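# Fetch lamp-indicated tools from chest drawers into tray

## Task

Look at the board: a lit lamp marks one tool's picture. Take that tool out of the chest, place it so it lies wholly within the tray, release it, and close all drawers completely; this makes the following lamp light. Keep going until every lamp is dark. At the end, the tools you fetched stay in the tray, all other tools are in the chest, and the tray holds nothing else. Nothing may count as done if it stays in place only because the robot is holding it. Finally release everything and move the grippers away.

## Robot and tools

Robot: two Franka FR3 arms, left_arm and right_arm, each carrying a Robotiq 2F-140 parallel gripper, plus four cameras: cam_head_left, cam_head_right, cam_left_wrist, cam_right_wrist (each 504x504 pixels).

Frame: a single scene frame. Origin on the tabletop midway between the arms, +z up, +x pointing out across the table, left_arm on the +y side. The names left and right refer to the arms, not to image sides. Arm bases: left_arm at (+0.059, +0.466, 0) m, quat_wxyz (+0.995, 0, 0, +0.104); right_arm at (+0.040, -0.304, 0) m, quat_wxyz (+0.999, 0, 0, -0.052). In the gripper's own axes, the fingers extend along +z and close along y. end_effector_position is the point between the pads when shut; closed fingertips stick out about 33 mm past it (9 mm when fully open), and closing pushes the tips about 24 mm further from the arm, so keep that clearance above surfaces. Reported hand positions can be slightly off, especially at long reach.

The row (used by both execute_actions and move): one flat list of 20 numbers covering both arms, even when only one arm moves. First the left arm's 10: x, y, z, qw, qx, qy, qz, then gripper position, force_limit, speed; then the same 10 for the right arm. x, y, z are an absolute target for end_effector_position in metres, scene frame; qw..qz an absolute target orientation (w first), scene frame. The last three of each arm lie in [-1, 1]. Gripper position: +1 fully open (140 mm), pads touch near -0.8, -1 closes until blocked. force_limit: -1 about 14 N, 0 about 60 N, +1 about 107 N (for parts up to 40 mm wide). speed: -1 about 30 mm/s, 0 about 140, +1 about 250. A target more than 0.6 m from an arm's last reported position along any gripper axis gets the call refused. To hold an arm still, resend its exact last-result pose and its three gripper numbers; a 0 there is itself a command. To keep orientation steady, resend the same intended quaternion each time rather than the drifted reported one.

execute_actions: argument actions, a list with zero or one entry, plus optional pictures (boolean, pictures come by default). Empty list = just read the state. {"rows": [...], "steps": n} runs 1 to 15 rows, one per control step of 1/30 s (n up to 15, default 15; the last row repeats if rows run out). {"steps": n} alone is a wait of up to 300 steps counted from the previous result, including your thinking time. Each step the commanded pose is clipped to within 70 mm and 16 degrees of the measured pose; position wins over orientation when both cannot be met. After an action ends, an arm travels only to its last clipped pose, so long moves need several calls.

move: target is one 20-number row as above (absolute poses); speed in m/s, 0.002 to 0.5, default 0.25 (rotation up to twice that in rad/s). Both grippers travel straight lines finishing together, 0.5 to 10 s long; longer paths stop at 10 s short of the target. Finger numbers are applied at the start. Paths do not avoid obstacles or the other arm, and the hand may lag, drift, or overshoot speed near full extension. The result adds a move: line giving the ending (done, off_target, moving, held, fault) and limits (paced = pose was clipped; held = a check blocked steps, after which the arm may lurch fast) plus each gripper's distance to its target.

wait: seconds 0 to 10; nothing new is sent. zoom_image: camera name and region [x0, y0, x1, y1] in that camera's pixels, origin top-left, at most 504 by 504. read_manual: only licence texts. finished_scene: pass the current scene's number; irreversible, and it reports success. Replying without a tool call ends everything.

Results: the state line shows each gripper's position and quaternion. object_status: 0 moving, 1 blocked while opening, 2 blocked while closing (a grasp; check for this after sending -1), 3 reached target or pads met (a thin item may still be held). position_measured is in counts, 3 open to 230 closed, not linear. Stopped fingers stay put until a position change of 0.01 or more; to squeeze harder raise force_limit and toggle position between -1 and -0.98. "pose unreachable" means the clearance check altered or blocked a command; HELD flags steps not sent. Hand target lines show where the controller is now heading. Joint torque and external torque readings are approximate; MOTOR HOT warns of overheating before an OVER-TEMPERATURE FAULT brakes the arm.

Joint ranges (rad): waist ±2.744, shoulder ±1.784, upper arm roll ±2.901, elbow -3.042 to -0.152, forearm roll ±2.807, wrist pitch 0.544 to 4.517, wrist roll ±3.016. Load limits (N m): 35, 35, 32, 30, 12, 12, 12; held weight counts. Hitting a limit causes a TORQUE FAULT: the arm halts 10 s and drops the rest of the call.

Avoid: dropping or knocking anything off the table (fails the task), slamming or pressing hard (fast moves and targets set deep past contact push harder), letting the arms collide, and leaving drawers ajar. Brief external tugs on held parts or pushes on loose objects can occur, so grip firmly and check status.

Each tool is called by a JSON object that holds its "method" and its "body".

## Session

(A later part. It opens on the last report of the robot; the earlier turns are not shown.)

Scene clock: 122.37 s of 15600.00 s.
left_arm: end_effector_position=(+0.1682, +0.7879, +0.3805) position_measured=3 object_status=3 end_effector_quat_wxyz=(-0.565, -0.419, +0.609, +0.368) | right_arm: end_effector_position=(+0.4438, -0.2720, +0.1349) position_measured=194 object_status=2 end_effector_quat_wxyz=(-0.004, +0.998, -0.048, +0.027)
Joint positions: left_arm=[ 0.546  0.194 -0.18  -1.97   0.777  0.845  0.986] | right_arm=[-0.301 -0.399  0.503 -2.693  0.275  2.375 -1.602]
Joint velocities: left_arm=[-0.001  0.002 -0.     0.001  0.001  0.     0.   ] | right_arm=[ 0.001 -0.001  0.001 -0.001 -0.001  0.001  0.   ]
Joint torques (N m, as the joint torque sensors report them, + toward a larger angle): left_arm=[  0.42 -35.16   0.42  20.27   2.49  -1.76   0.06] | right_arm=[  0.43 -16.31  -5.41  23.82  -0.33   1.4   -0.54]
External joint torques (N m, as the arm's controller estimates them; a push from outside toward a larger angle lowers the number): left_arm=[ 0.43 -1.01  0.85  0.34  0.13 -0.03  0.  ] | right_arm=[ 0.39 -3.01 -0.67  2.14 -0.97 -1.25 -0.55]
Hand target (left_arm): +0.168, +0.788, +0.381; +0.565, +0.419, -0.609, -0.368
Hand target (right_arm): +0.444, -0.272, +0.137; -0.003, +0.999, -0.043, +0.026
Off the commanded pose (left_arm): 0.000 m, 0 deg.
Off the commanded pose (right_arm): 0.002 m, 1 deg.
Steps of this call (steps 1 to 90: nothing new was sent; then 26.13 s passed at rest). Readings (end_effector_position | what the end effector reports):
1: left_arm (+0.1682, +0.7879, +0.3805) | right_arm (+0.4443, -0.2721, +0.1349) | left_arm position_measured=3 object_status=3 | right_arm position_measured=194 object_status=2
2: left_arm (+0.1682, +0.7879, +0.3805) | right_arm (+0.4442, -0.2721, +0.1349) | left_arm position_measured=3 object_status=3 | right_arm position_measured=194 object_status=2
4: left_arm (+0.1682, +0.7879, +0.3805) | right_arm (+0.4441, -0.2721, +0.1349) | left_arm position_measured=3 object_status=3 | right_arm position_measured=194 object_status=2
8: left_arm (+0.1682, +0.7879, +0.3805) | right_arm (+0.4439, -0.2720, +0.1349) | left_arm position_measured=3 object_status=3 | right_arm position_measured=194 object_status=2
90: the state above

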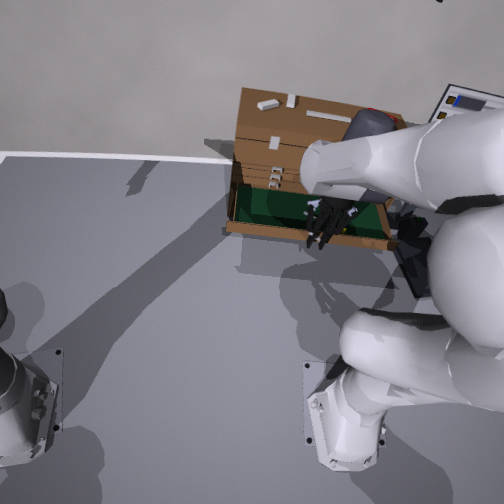

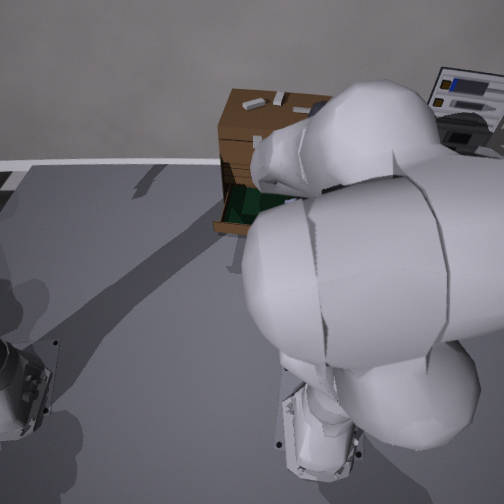

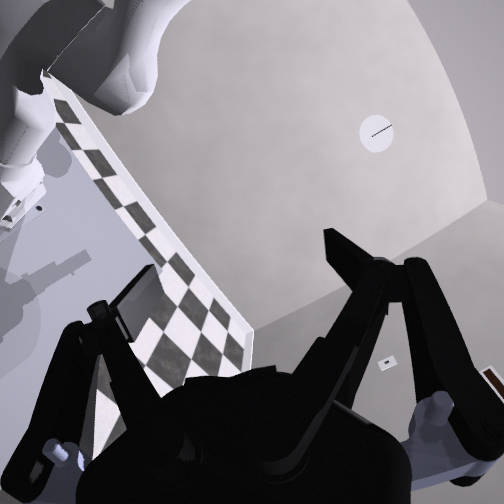

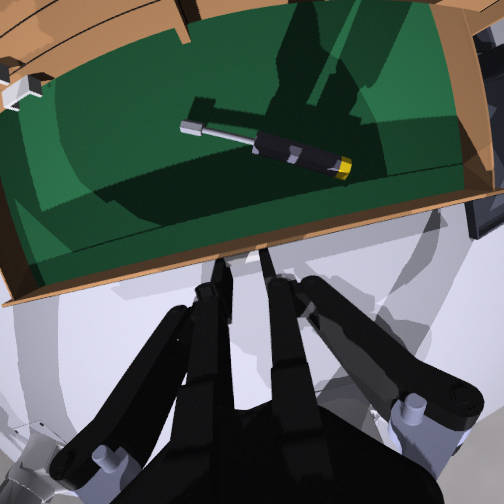

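{"method": "move", "body": {"target": [0.1682,0.7879,0.3805,-0.565,-0.419,0.609,0.368,1,0,0,0.587,-0.286,0.126,0.013,0.953,-0.0416,0.301,-1,0.3,-0.5], "speed": 0.07}}

{"method": "move", "body": {"target": [0.1682,0.7879,0.3805,-0.565,-0.419,0.609,0.368,1,0,0,0.606,-0.2875,0.126,0.013,0.953,-0.0416,0.301,-1,0.3,-0.5], "speed": 0.02}}

{"method": "move", "body": {"target": [0.1682,0.7879,0.3805,-0.565,-0.419,0.609,0.368,1,0,0,0.604,-0.2875,0.126,0.013,0.953,-0.0416,0.301,-0.12,0.3,-0.5], "speed": 0.02}}

Scene clock: 137.47 s of 15600.00 s.
left_arm: end_effector_position=(+0.1682, +0.7879, +0.3805) position_measured=3 object_status=3 end_effector_quat_wxyz=(-0.565, -0.419, +0.609, +0.368) | right_arm: end_effector_position=(+0.5875, -0.2856, +0.1231) position_measured=194 object_status=2 end_effector_quat_wxyz=(+0.015, +0.954, -0.037, +0.298)
Joint positions: left_arm=[ 0.546  0.194 -0.18  -1.97   0.777  0.845  0.986] | right_arm=[-0.876 -0.114  1.112 -2.777  0.213  3.322 -1.555]
Joint velocities: left_arm=[ 0.    -0.     0.001 -0.     0.    -0.    -0.   ] | right_arm=[-0.195 -0.025  0.216  0.001  0.024  0.016  0.001]
Joint torques (N m, as the joint torque sensors report them, + toward a larger angle): left_arm=[ -0.41 -35.01   0.33  20.59   2.51  -1.86   0.07] | right_arm=[-1.4  -9.21 -0.6  17.97  0.85  3.64  0.1 ]
External joint torques (N m, as the arm's controller estimates them; a push from outside toward a larger angle lowers the number): left_arm=[-0.43 -0.68  0.73  0.61  0.14 -0.12  0.01] | right_arm=[-1.31 -0.71  2.11  0.49  0.44  0.13  0.08]
Hand target (left_arm): +0.168, +0.788, +0.381; +0.565, +0.419, -0.609, -0.368
Hand target (right_arm): +0.588, -0.286, +0.124; +0.015, +0.953, -0.041, +0.300
Off the commanded pose (left_arm): 0.000 m, 0 deg.
Off the commanded pose (right_arm): 0.003 m, 1 deg.
After step 90, 7.63 s passed at rest.
move: done

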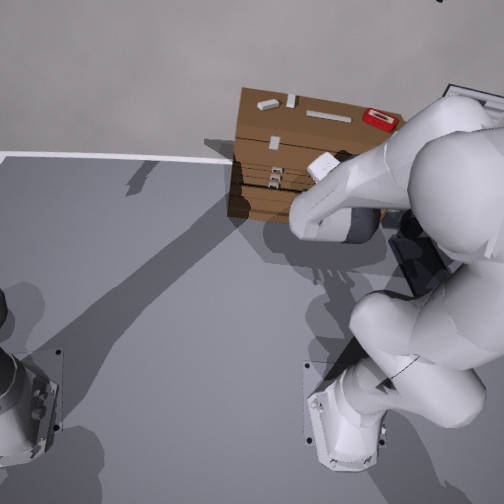

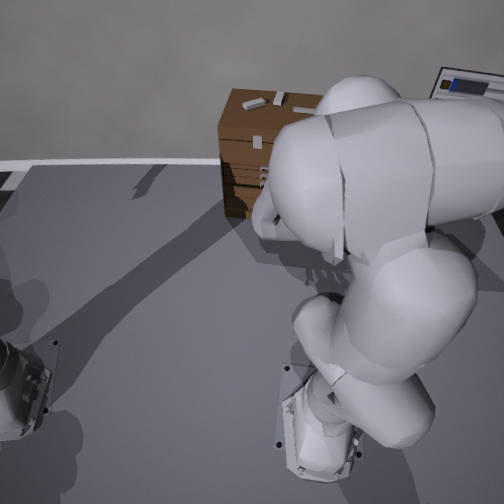

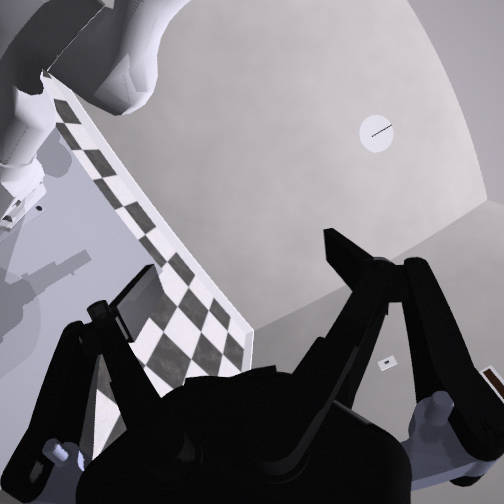

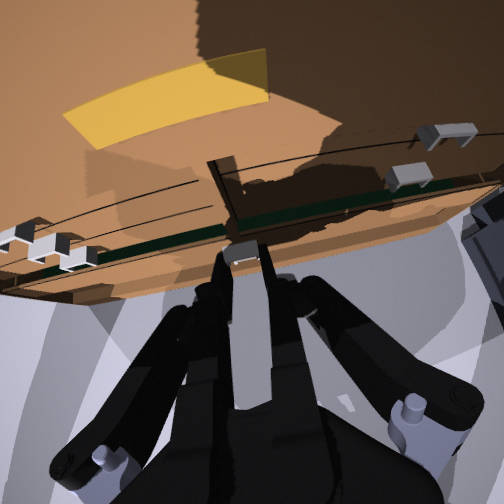

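Scene clock: 138.63 s of 15600.00 s.
left_arm: end_effector_position=(+0.1682, +0.7879, +0.3805) position_measured=3 object_status=3 end_effector_quat_wxyz=(-0.565, -0.419, +0.609, +0.368) | right_arm: end_effector_position=(+0.6021, -0.2874, +0.1232) position_measured=194 object_status=2 end_effector_quat_wxyz=(+0.013, +0.954, -0.039, +0.296)
Joint positions: left_arm=[ 0.546  0.194 -0.18  -1.97   0.777  0.845  0.986] | right_arm=[-1.159 -0.098  1.379 -2.73   0.202  3.304 -1.556]
Joint velocities: left_arm=[-0.001 -0.    -0.     0.    -0.001  0.001  0.001] | right_arm=[-0.153 -0.018  0.159  0.008 -0.     0.005 -0.   ]
Joint torques (N m, as the joint torque sensors report them, + toward a larger angle): left_arm=[ -0.26 -34.95   0.73  20.46   2.5   -1.86   0.05] | right_arm=[-1.86 -3.53 -0.5  20.66 -0.18  3.8   0.18]
External joint torques (N m, as the arm's controller estimates them; a push from outside toward a larger angle lowers the number): left_arm=[-0.21 -0.59  1.2   0.46  0.13 -0.12 -0.01] | right_arm=[-1.88 -0.78  1.95  3.04 -0.59  0.35  0.17]
Hand target (left_arm): +0.168, +0.788, +0.381; +0.565, +0.419, -0.609, -0.368
Hand target (right_arm): +0.606, -0.288, +0.126; +0.013, +0.953, -0.041, +0.301
Off the commanded pose (left_arm): 0.000 m, 0 deg.
Off the commanded pose (right_arm): 0.005 m, 1 deg.
move: off_target (right_arm)

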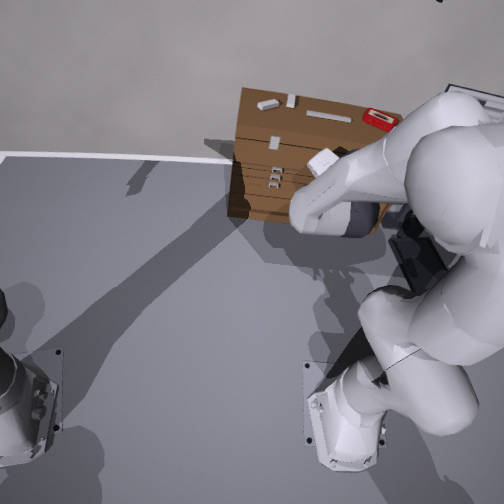

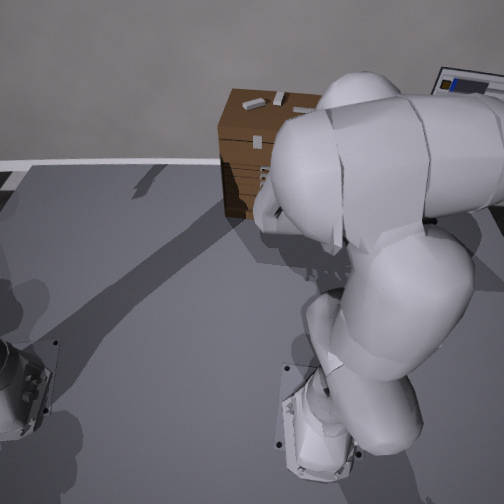

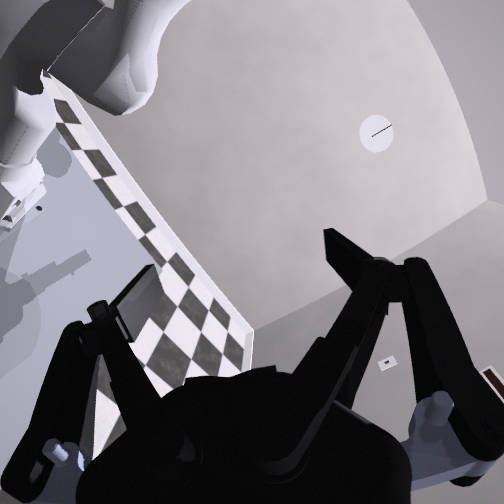

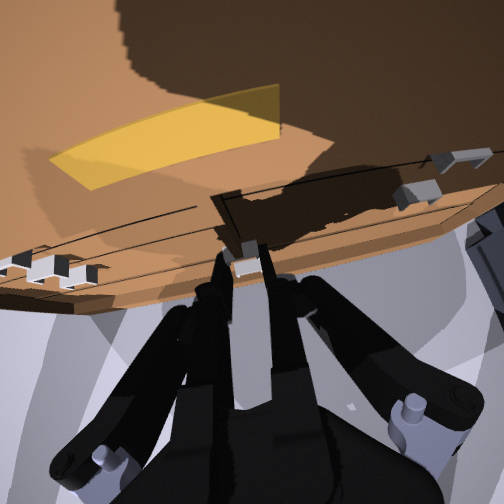

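Scene clock: 139.33 s of 15600.00 s.
left_arm: end_effector_position=(+0.1682, +0.7879, +0.3805) position_measured=3 object_status=3 end_effector_quat_wxyz=(-0.565, -0.419, +0.609, +0.368) | right_arm: end_effector_position=(+0.6019, -0.2859, +0.1233) position_measured=144 object_status=3 end_effector_quat_wxyz=(+0.013, +0.954, -0.037, +0.297)
Joint positions: left_arm=[ 0.546  0.194 -0.18  -1.97   0.777  0.845  0.986] | right_arm=[-1.157 -0.098  1.381 -2.731  0.203  3.306 -1.556]
Joint velocities: left_arm=[ 0.    -0.    -0.    -0.     0.     0.     0.001] | right_arm=[ 0.    -0.001 -0.001 -0.002  0.001  0.     0.   ]
Joint torques (N m, as the joint torque sensors report them, + toward a larger angle): left_arm=[ -0.24 -35.32   0.38  20.86   2.46  -1.86   0.1 ] | right_arm=[-0.24 -4.46 -2.58 18.78  1.17  4.2   0.11]
External joint torques (N m, as the arm's controller estimates them; a push from outside toward a larger angle lowers the number): left_arm=[-0.23 -1.05  0.81  0.89  0.09 -0.13  0.04] | right_arm=[-0.2  -1.66 -0.12  1.2   0.75  0.75  0.1 ]
Hand target (left_arm): +0.168, +0.788, +0.381; +0.565, +0.419, -0.609, -0.368
Hand target (right_arm): +0.604, -0.288, +0.126; +0.013, +0.953, -0.042, +0.301
Off the commanded pose (left_arm): 0.000 m, 0 deg.
Off the commanded pose (right_arm): 0.004 m, 1 deg.
move: off_target (right_arm)

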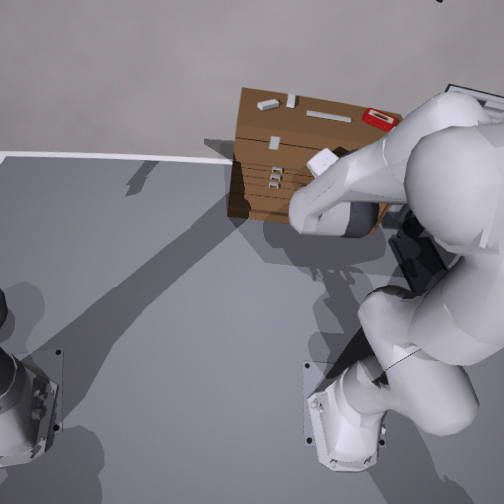

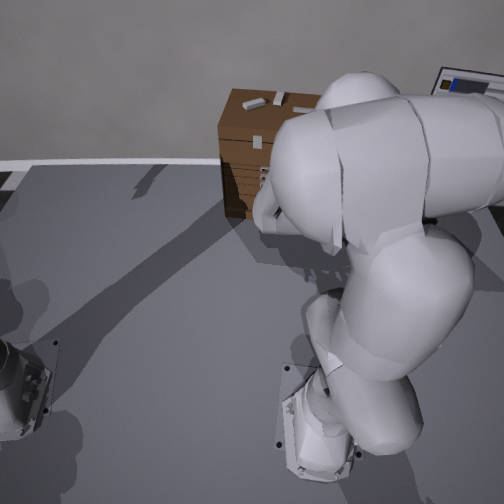

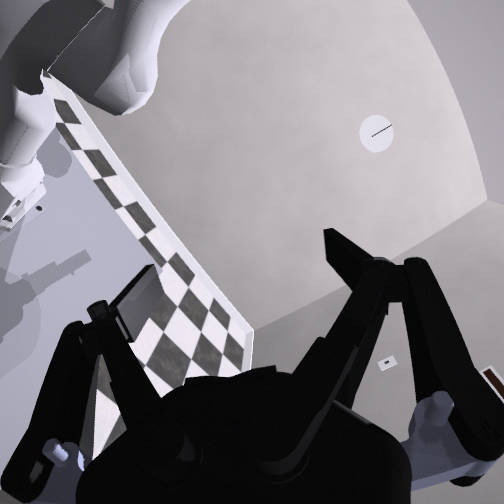

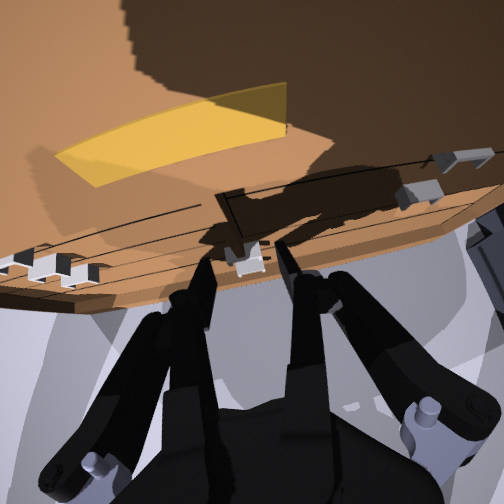

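{"method": "move", "body": {"target": [0.1682,0.7879,0.3805,-0.565,-0.419,0.609,0.368,1,0,0,0.596,-0.2868,0.073,0.013,0.953,-0.0416,0.301,-0.12,0.3,-0.5], "speed": 0.05}}

{"method": "zoom_image", "body": {"camera": "cam_right_wrist", "region": [170,170,320,290]}}

Scene clock: 154.40 s of 15600.00 s.
left_arm: end_effector_position=(+0.1682, +0.7879, +0.3805) position_measured=3 object_status=3 end_effector_quat_wxyz=(-0.565, -0.419, +0.609, +0.368) | right_arm: end_effector_position=(+0.5951, -0.2884, +0.0720) position_measured=144 object_status=3 end_effector_quat_wxyz=(+0.017, +0.954, -0.038, +0.298)
Joint positions: left_arm=[ 0.546  0.194 -0.18  -1.97   0.777  0.845  0.986] | right_arm=[-2.177 -0.193  2.352 -2.746 -0.037  3.479 -1.331]
Joint velocities: left_arm=[-0.001  0.002  0.     0.001  0.001 -0.001 -0.001] | right_arm=[-0.038  0.004  0.037 -0.002  0.     0.016  0.01 ]
Joint torques (N m, as the joint torque sensors report them, + toward a larger angle): left_arm=[ -0.38 -35.16   0.24  20.67   2.49  -1.76   0.07] | right_arm=[-1.45 21.8  -1.28 13.81 -0.04  3.89  0.33]
External joint torques (N m, as the arm's controller estimates them; a push from outside toward a larger angle lowers the number): left_arm=[-0.37 -0.96  0.67  0.73  0.12 -0.03  0.02] | right_arm=[-1.35  0.77  2.06 -0.51 -0.75  0.49  0.31]
Hand target (left_arm): +0.168, +0.788, +0.381; +0.565, +0.419, -0.609, -0.368
Hand target (right_arm): +0.596, -0.287, +0.073; +0.014, +0.953, -0.042, +0.301
Off the commanded pose (left_arm): 0.000 m, 0 deg.
Off the commanded pose (right_arm): 0.002 m, 1 deg.
After step 90, 10.13 s passed at rest.
move: done

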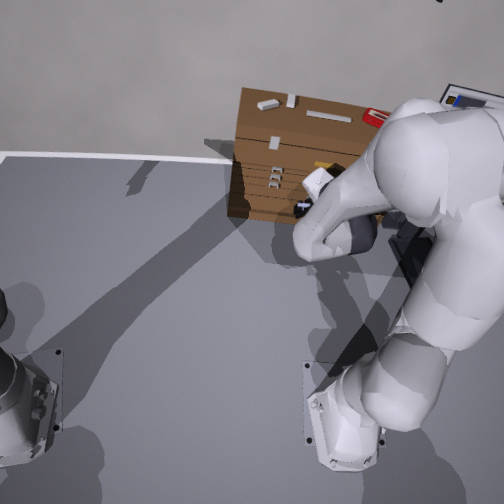

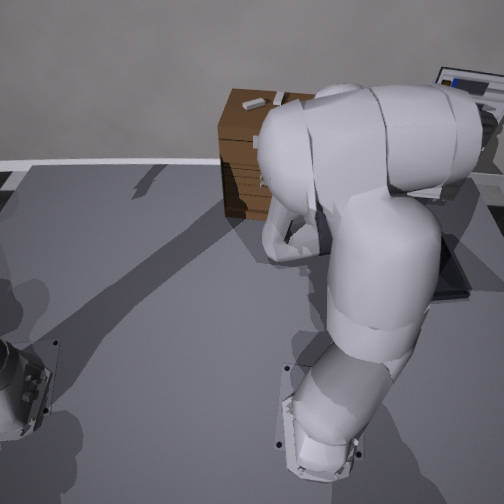

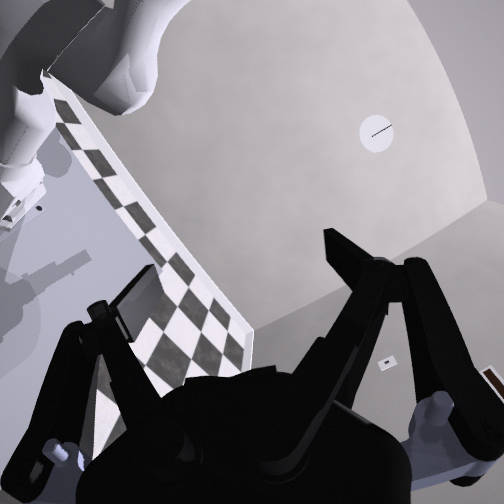

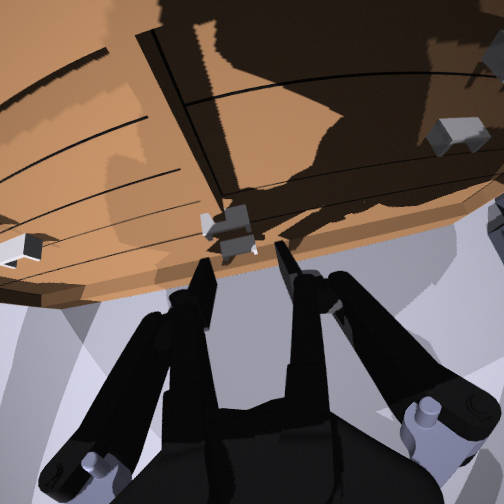

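Region (170, 170, 320, 290) of cam_right_wrist's 504x504 image, scaled by 3.360, with more detail than that image has; it fills the top 403 rows of this view, and the rest is white.

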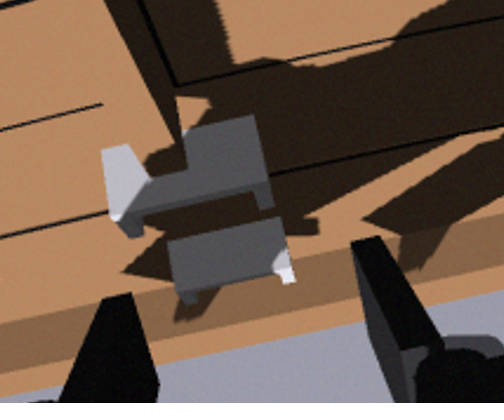

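{"method": "move", "body": {"target": [0.1682,0.7879,0.3805,-0.565,-0.419,0.609,0.368,1,0,0,0.605,-0.2865,0.072,0.013,0.953,-0.0416,0.301,-0.12,0.3,-0.5], "speed": 0.02}}

{"method": "move", "body": {"target": [0.1682,0.7879,0.3805,-0.565,-0.419,0.609,0.368,1,0,0,0.605,-0.2865,0.072,0.013,0.953,-0.0416,0.301,-1,0.3,-0.5], "speed": 0.02}}

{"method": "zoom_image", "body": {"camera": "cam_right_wrist", "region": [170,170,320,290]}}

Scene clock: 170.20 s of 15600.00 s.
left_arm: end_effector_position=(+0.1682, +0.7879, +0.3805) position_measured=3 object_status=3 end_effector_quat_wxyz=(-0.565, -0.419, +0.609, +0.368) | right_arm: end_effector_position=(+0.6035, -0.2881, +0.0728) position_measured=144 object_status=3 end_effector_quat_wxyz=(+0.014, +0.952, -0.041, +0.302)
Joint positions: left_arm=[ 0.546  0.194 -0.18  -1.97   0.777  0.845  0.986] | right_arm=[-2.245 -0.203  2.41  -2.724 -0.059  3.482 -1.31 ]
Joint velocities: left_arm=[-0.    -0.    -0.001 -0.     0.001  0.    -0.002] | right_arm=[-0.042  0.004  0.038  0.004  0.    -0.     0.01 ]
Joint torques (N m, as the joint torque sensors report them, + toward a larger angle): left_arm=[ -0.01 -35.26   0.35  19.91   2.46  -1.81   0.05] | right_arm=[-1.18 16.87 -0.23 17.89 -0.72  2.89 -0.03]
External joint torques (N m, as the arm's controller estimates them; a push from outside toward a larger angle lowers the number): left_arm=[ 0.04 -0.88  0.82 -0.11  0.09 -0.07 -0.01] | right_arm=[-1.26 -5.65  2.93  3.31 -1.43 -0.54 -0.06]
Hand target (left_arm): +0.168, +0.788, +0.381; +0.565, +0.419, -0.609, -0.368
Hand target (right_arm): +0.605, -0.287, +0.072; +0.014, +0.953, -0.042, +0.301
Off the commanded pose (left_arm): 0.000 m, 0 deg.
Off the commanded pose (right_arm): 0.002 m, 0 deg.
After step 90, 12.10 s passed at rest.
move: done

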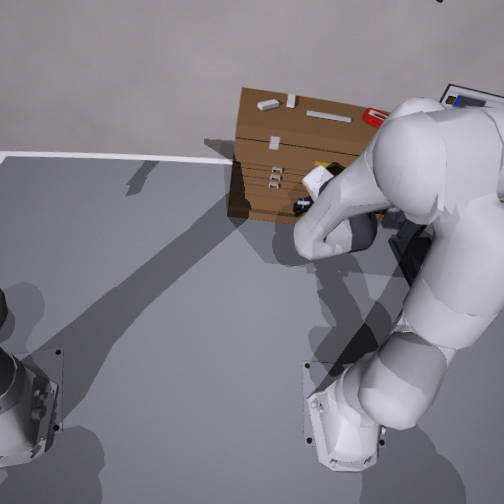

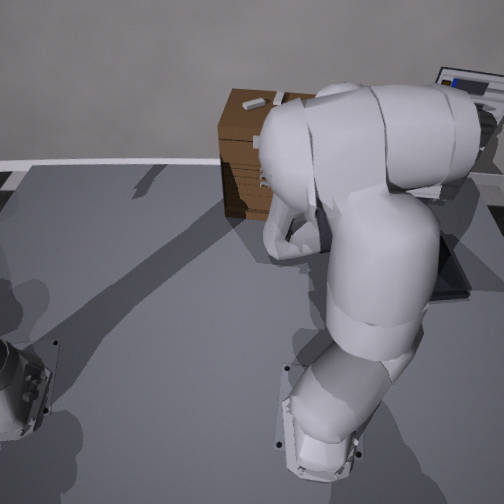

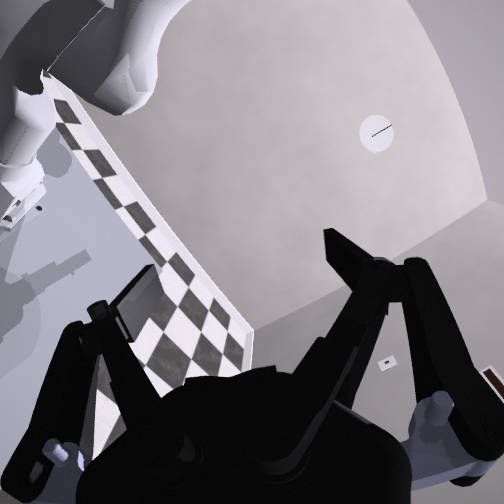

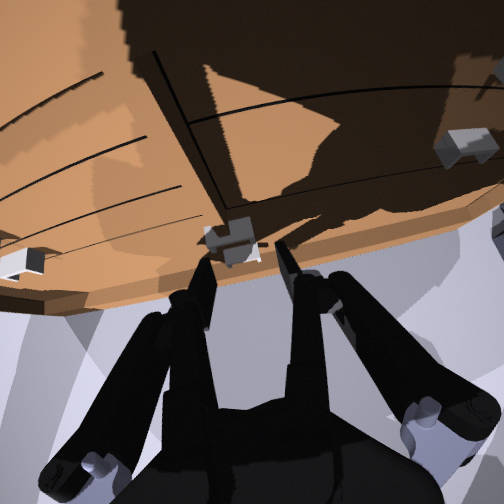

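Scene clock: 170.90 s of 15600.00 s.
left_arm: end_effector_position=(+0.1682, +0.7879, +0.3805) position_measured=3 object_status=3 end_effector_quat_wxyz=(-0.565, -0.419, +0.609, +0.368) | right_arm: end_effector_position=(+0.6018, -0.2881, +0.0706) position_measured=194 object_status=2 end_effector_quat_wxyz=(+0.014, +0.953, -0.042, +0.299)
Joint positions: left_arm=[ 0.546  0.194 -0.18  -1.97   0.777  0.845  0.986] | right_arm=[-2.254 -0.204  2.419 -2.725 -0.06   3.479 -1.309]
Joint velocities: left_arm=[-0.001  0.001  0.001  0.001 -0.    -0.001  0.   ] | right_arm=[-0.007  0.002  0.007  0.     0.001  0.    -0.002]
Joint torques (N m, as the joint torque sensors report them, + toward a larger angle): left_arm=[ -0.14 -35.12   0.33  20.64   2.54  -1.79   0.07] | right_arm=[-1.16 19.12 -1.73 18.46  0.18  3.24  0.1 ]
External joint torques (N m, as the arm's controller estimates them; a push from outside toward a larger angle lowers the number): left_arm=[-0.08 -0.76  0.81  0.64  0.18 -0.05  0.01] | right_arm=[-1.2  -3.52  1.43  4.   -0.52 -0.19  0.08]
Hand target (left_arm): +0.168, +0.788, +0.381; +0.565, +0.419, -0.609, -0.368
Hand target (right_arm): +0.605, -0.287, +0.072; +0.013, +0.953, -0.042, +0.301
Off the commanded pose (left_arm): 0.000 m, 0 deg.
Off the commanded pose (right_arm): 0.004 m, 0 deg.
move: off_target (right_arm)

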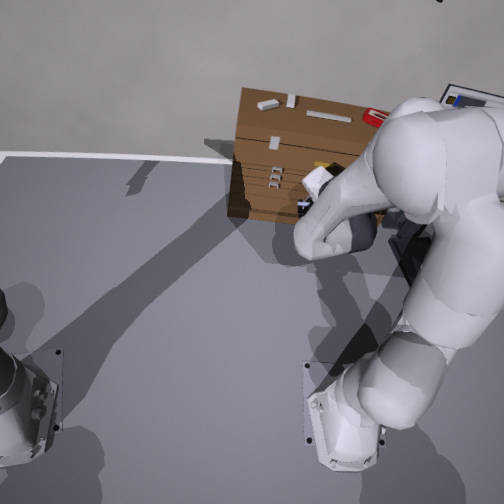

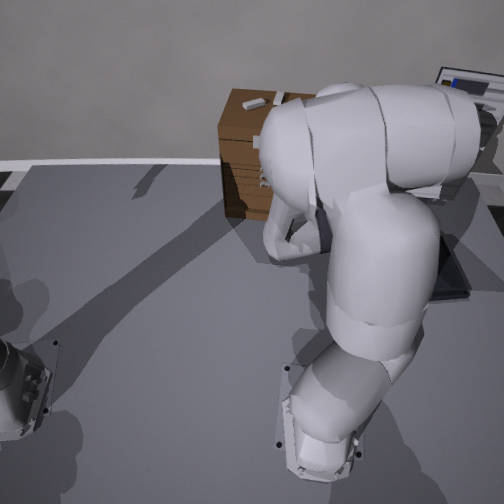

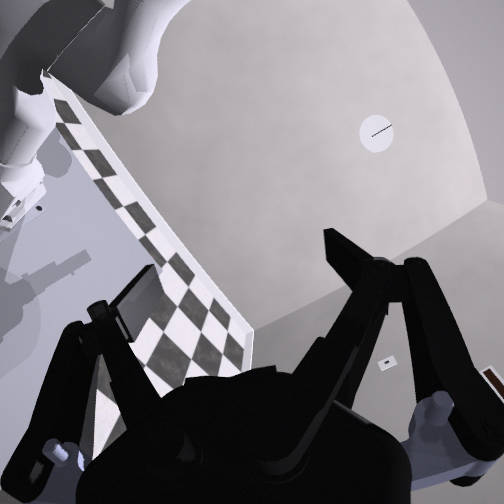

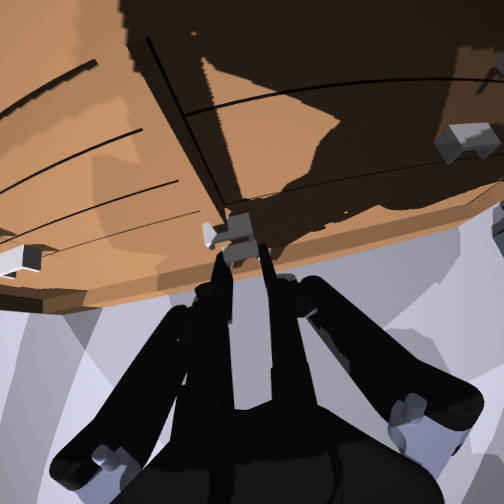

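Region (170, 170, 320, 290) of cam_right_wrist's 504x504 image, scaled by 3.360, with more detail than that image has; it fills the top 403 rows of this view, and the rest is white.

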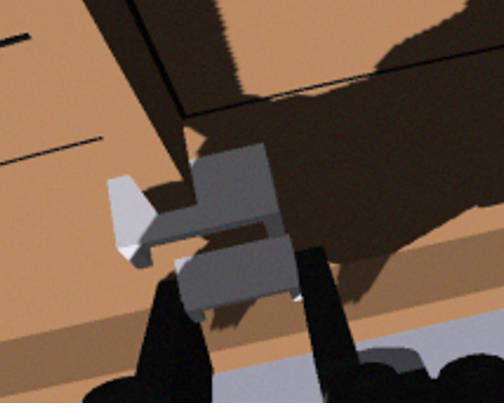

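{"method": "move", "body": {"target": [0.1682,0.7879,0.3805,-0.565,-0.419,0.609,0.368,1,0,0,0.445,-0.273,0.081,0.001,0.9987,-0.0436,0.026,-1,0.3,-0.5], "speed": 0.05}}

Scene clock: 183.60 s of 15600.00 s.
left_arm: end_effector_position=(+0.1682, +0.7879, +0.3805) position_measured=3 object_status=3 end_effector_quat_wxyz=(-0.565, -0.419, +0.609, +0.368) | right_arm: end_effector_position=(+0.4474, -0.2734, +0.0824) position_measured=194 object_status=2 end_effector_quat_wxyz=(-0.001, +0.999, -0.042, +0.032)
Joint positions: left_arm=[ 0.546  0.194 -0.18  -1.97   0.777  0.845  0.986] | right_arm=[-2.497  0.252  2.644 -2.742 -0.231  2.573 -1.242]
Joint velocities: left_arm=[ 0.001 -0.001 -0.001 -0.002 -0.001  0.001  0.001] | right_arm=[ 0.001  0.002  0.     0.001  0.005 -0.017 -0.006]
Joint torques (N m, as the joint torque sensors report them, + toward a larger angle): left_arm=[  0.13 -35.     0.59  20.68   2.48  -1.85   0.01] | right_arm=[ 0.63 17.22  2.85 20.09  1.73  0.93 -0.19]
External joint torques (N m, as the arm's controller estimates them; a push from outside toward a larger angle lowers the number): left_arm=[ 0.14 -0.7   1.03  0.71  0.12 -0.11 -0.05] | right_arm=[ 0.67  0.73  0.38  0.77  1.21 -1.73 -0.19]
Hand target (left_arm): +0.168, +0.788, +0.381; +0.565, +0.419, -0.609, -0.368
Hand target (right_arm): +0.444, -0.273, +0.082; -0.001, +0.999, -0.042, +0.027
Off the commanded pose (left_arm): 0.000 m, 0 deg.
Off the commanded pose (right_arm): 0.003 m, 1 deg.
After step 90, 3.80 s passed at rest.
move: done

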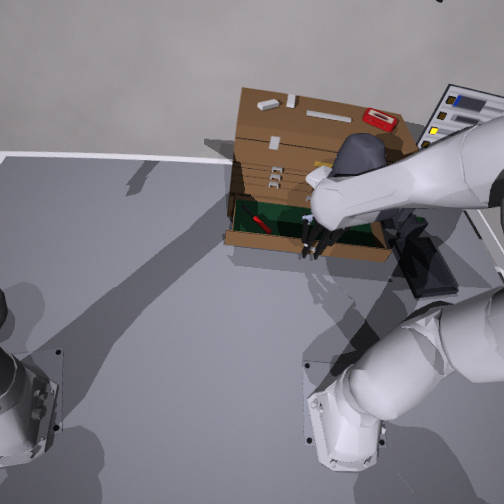

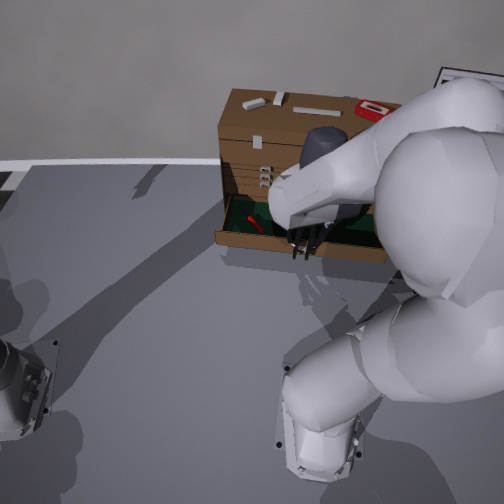

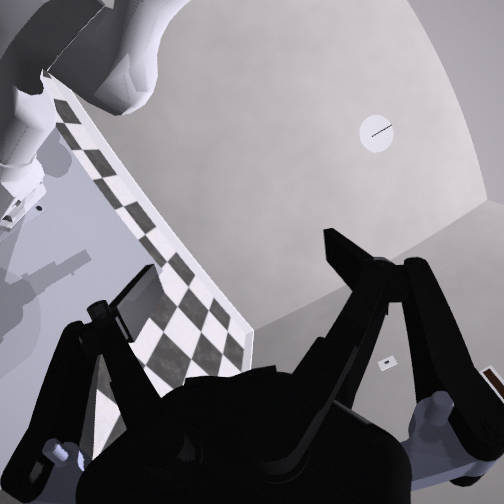

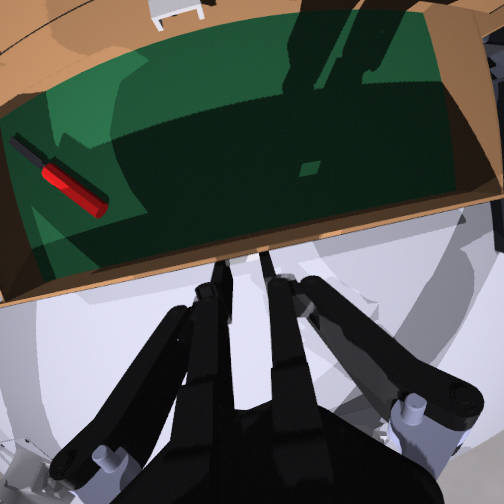

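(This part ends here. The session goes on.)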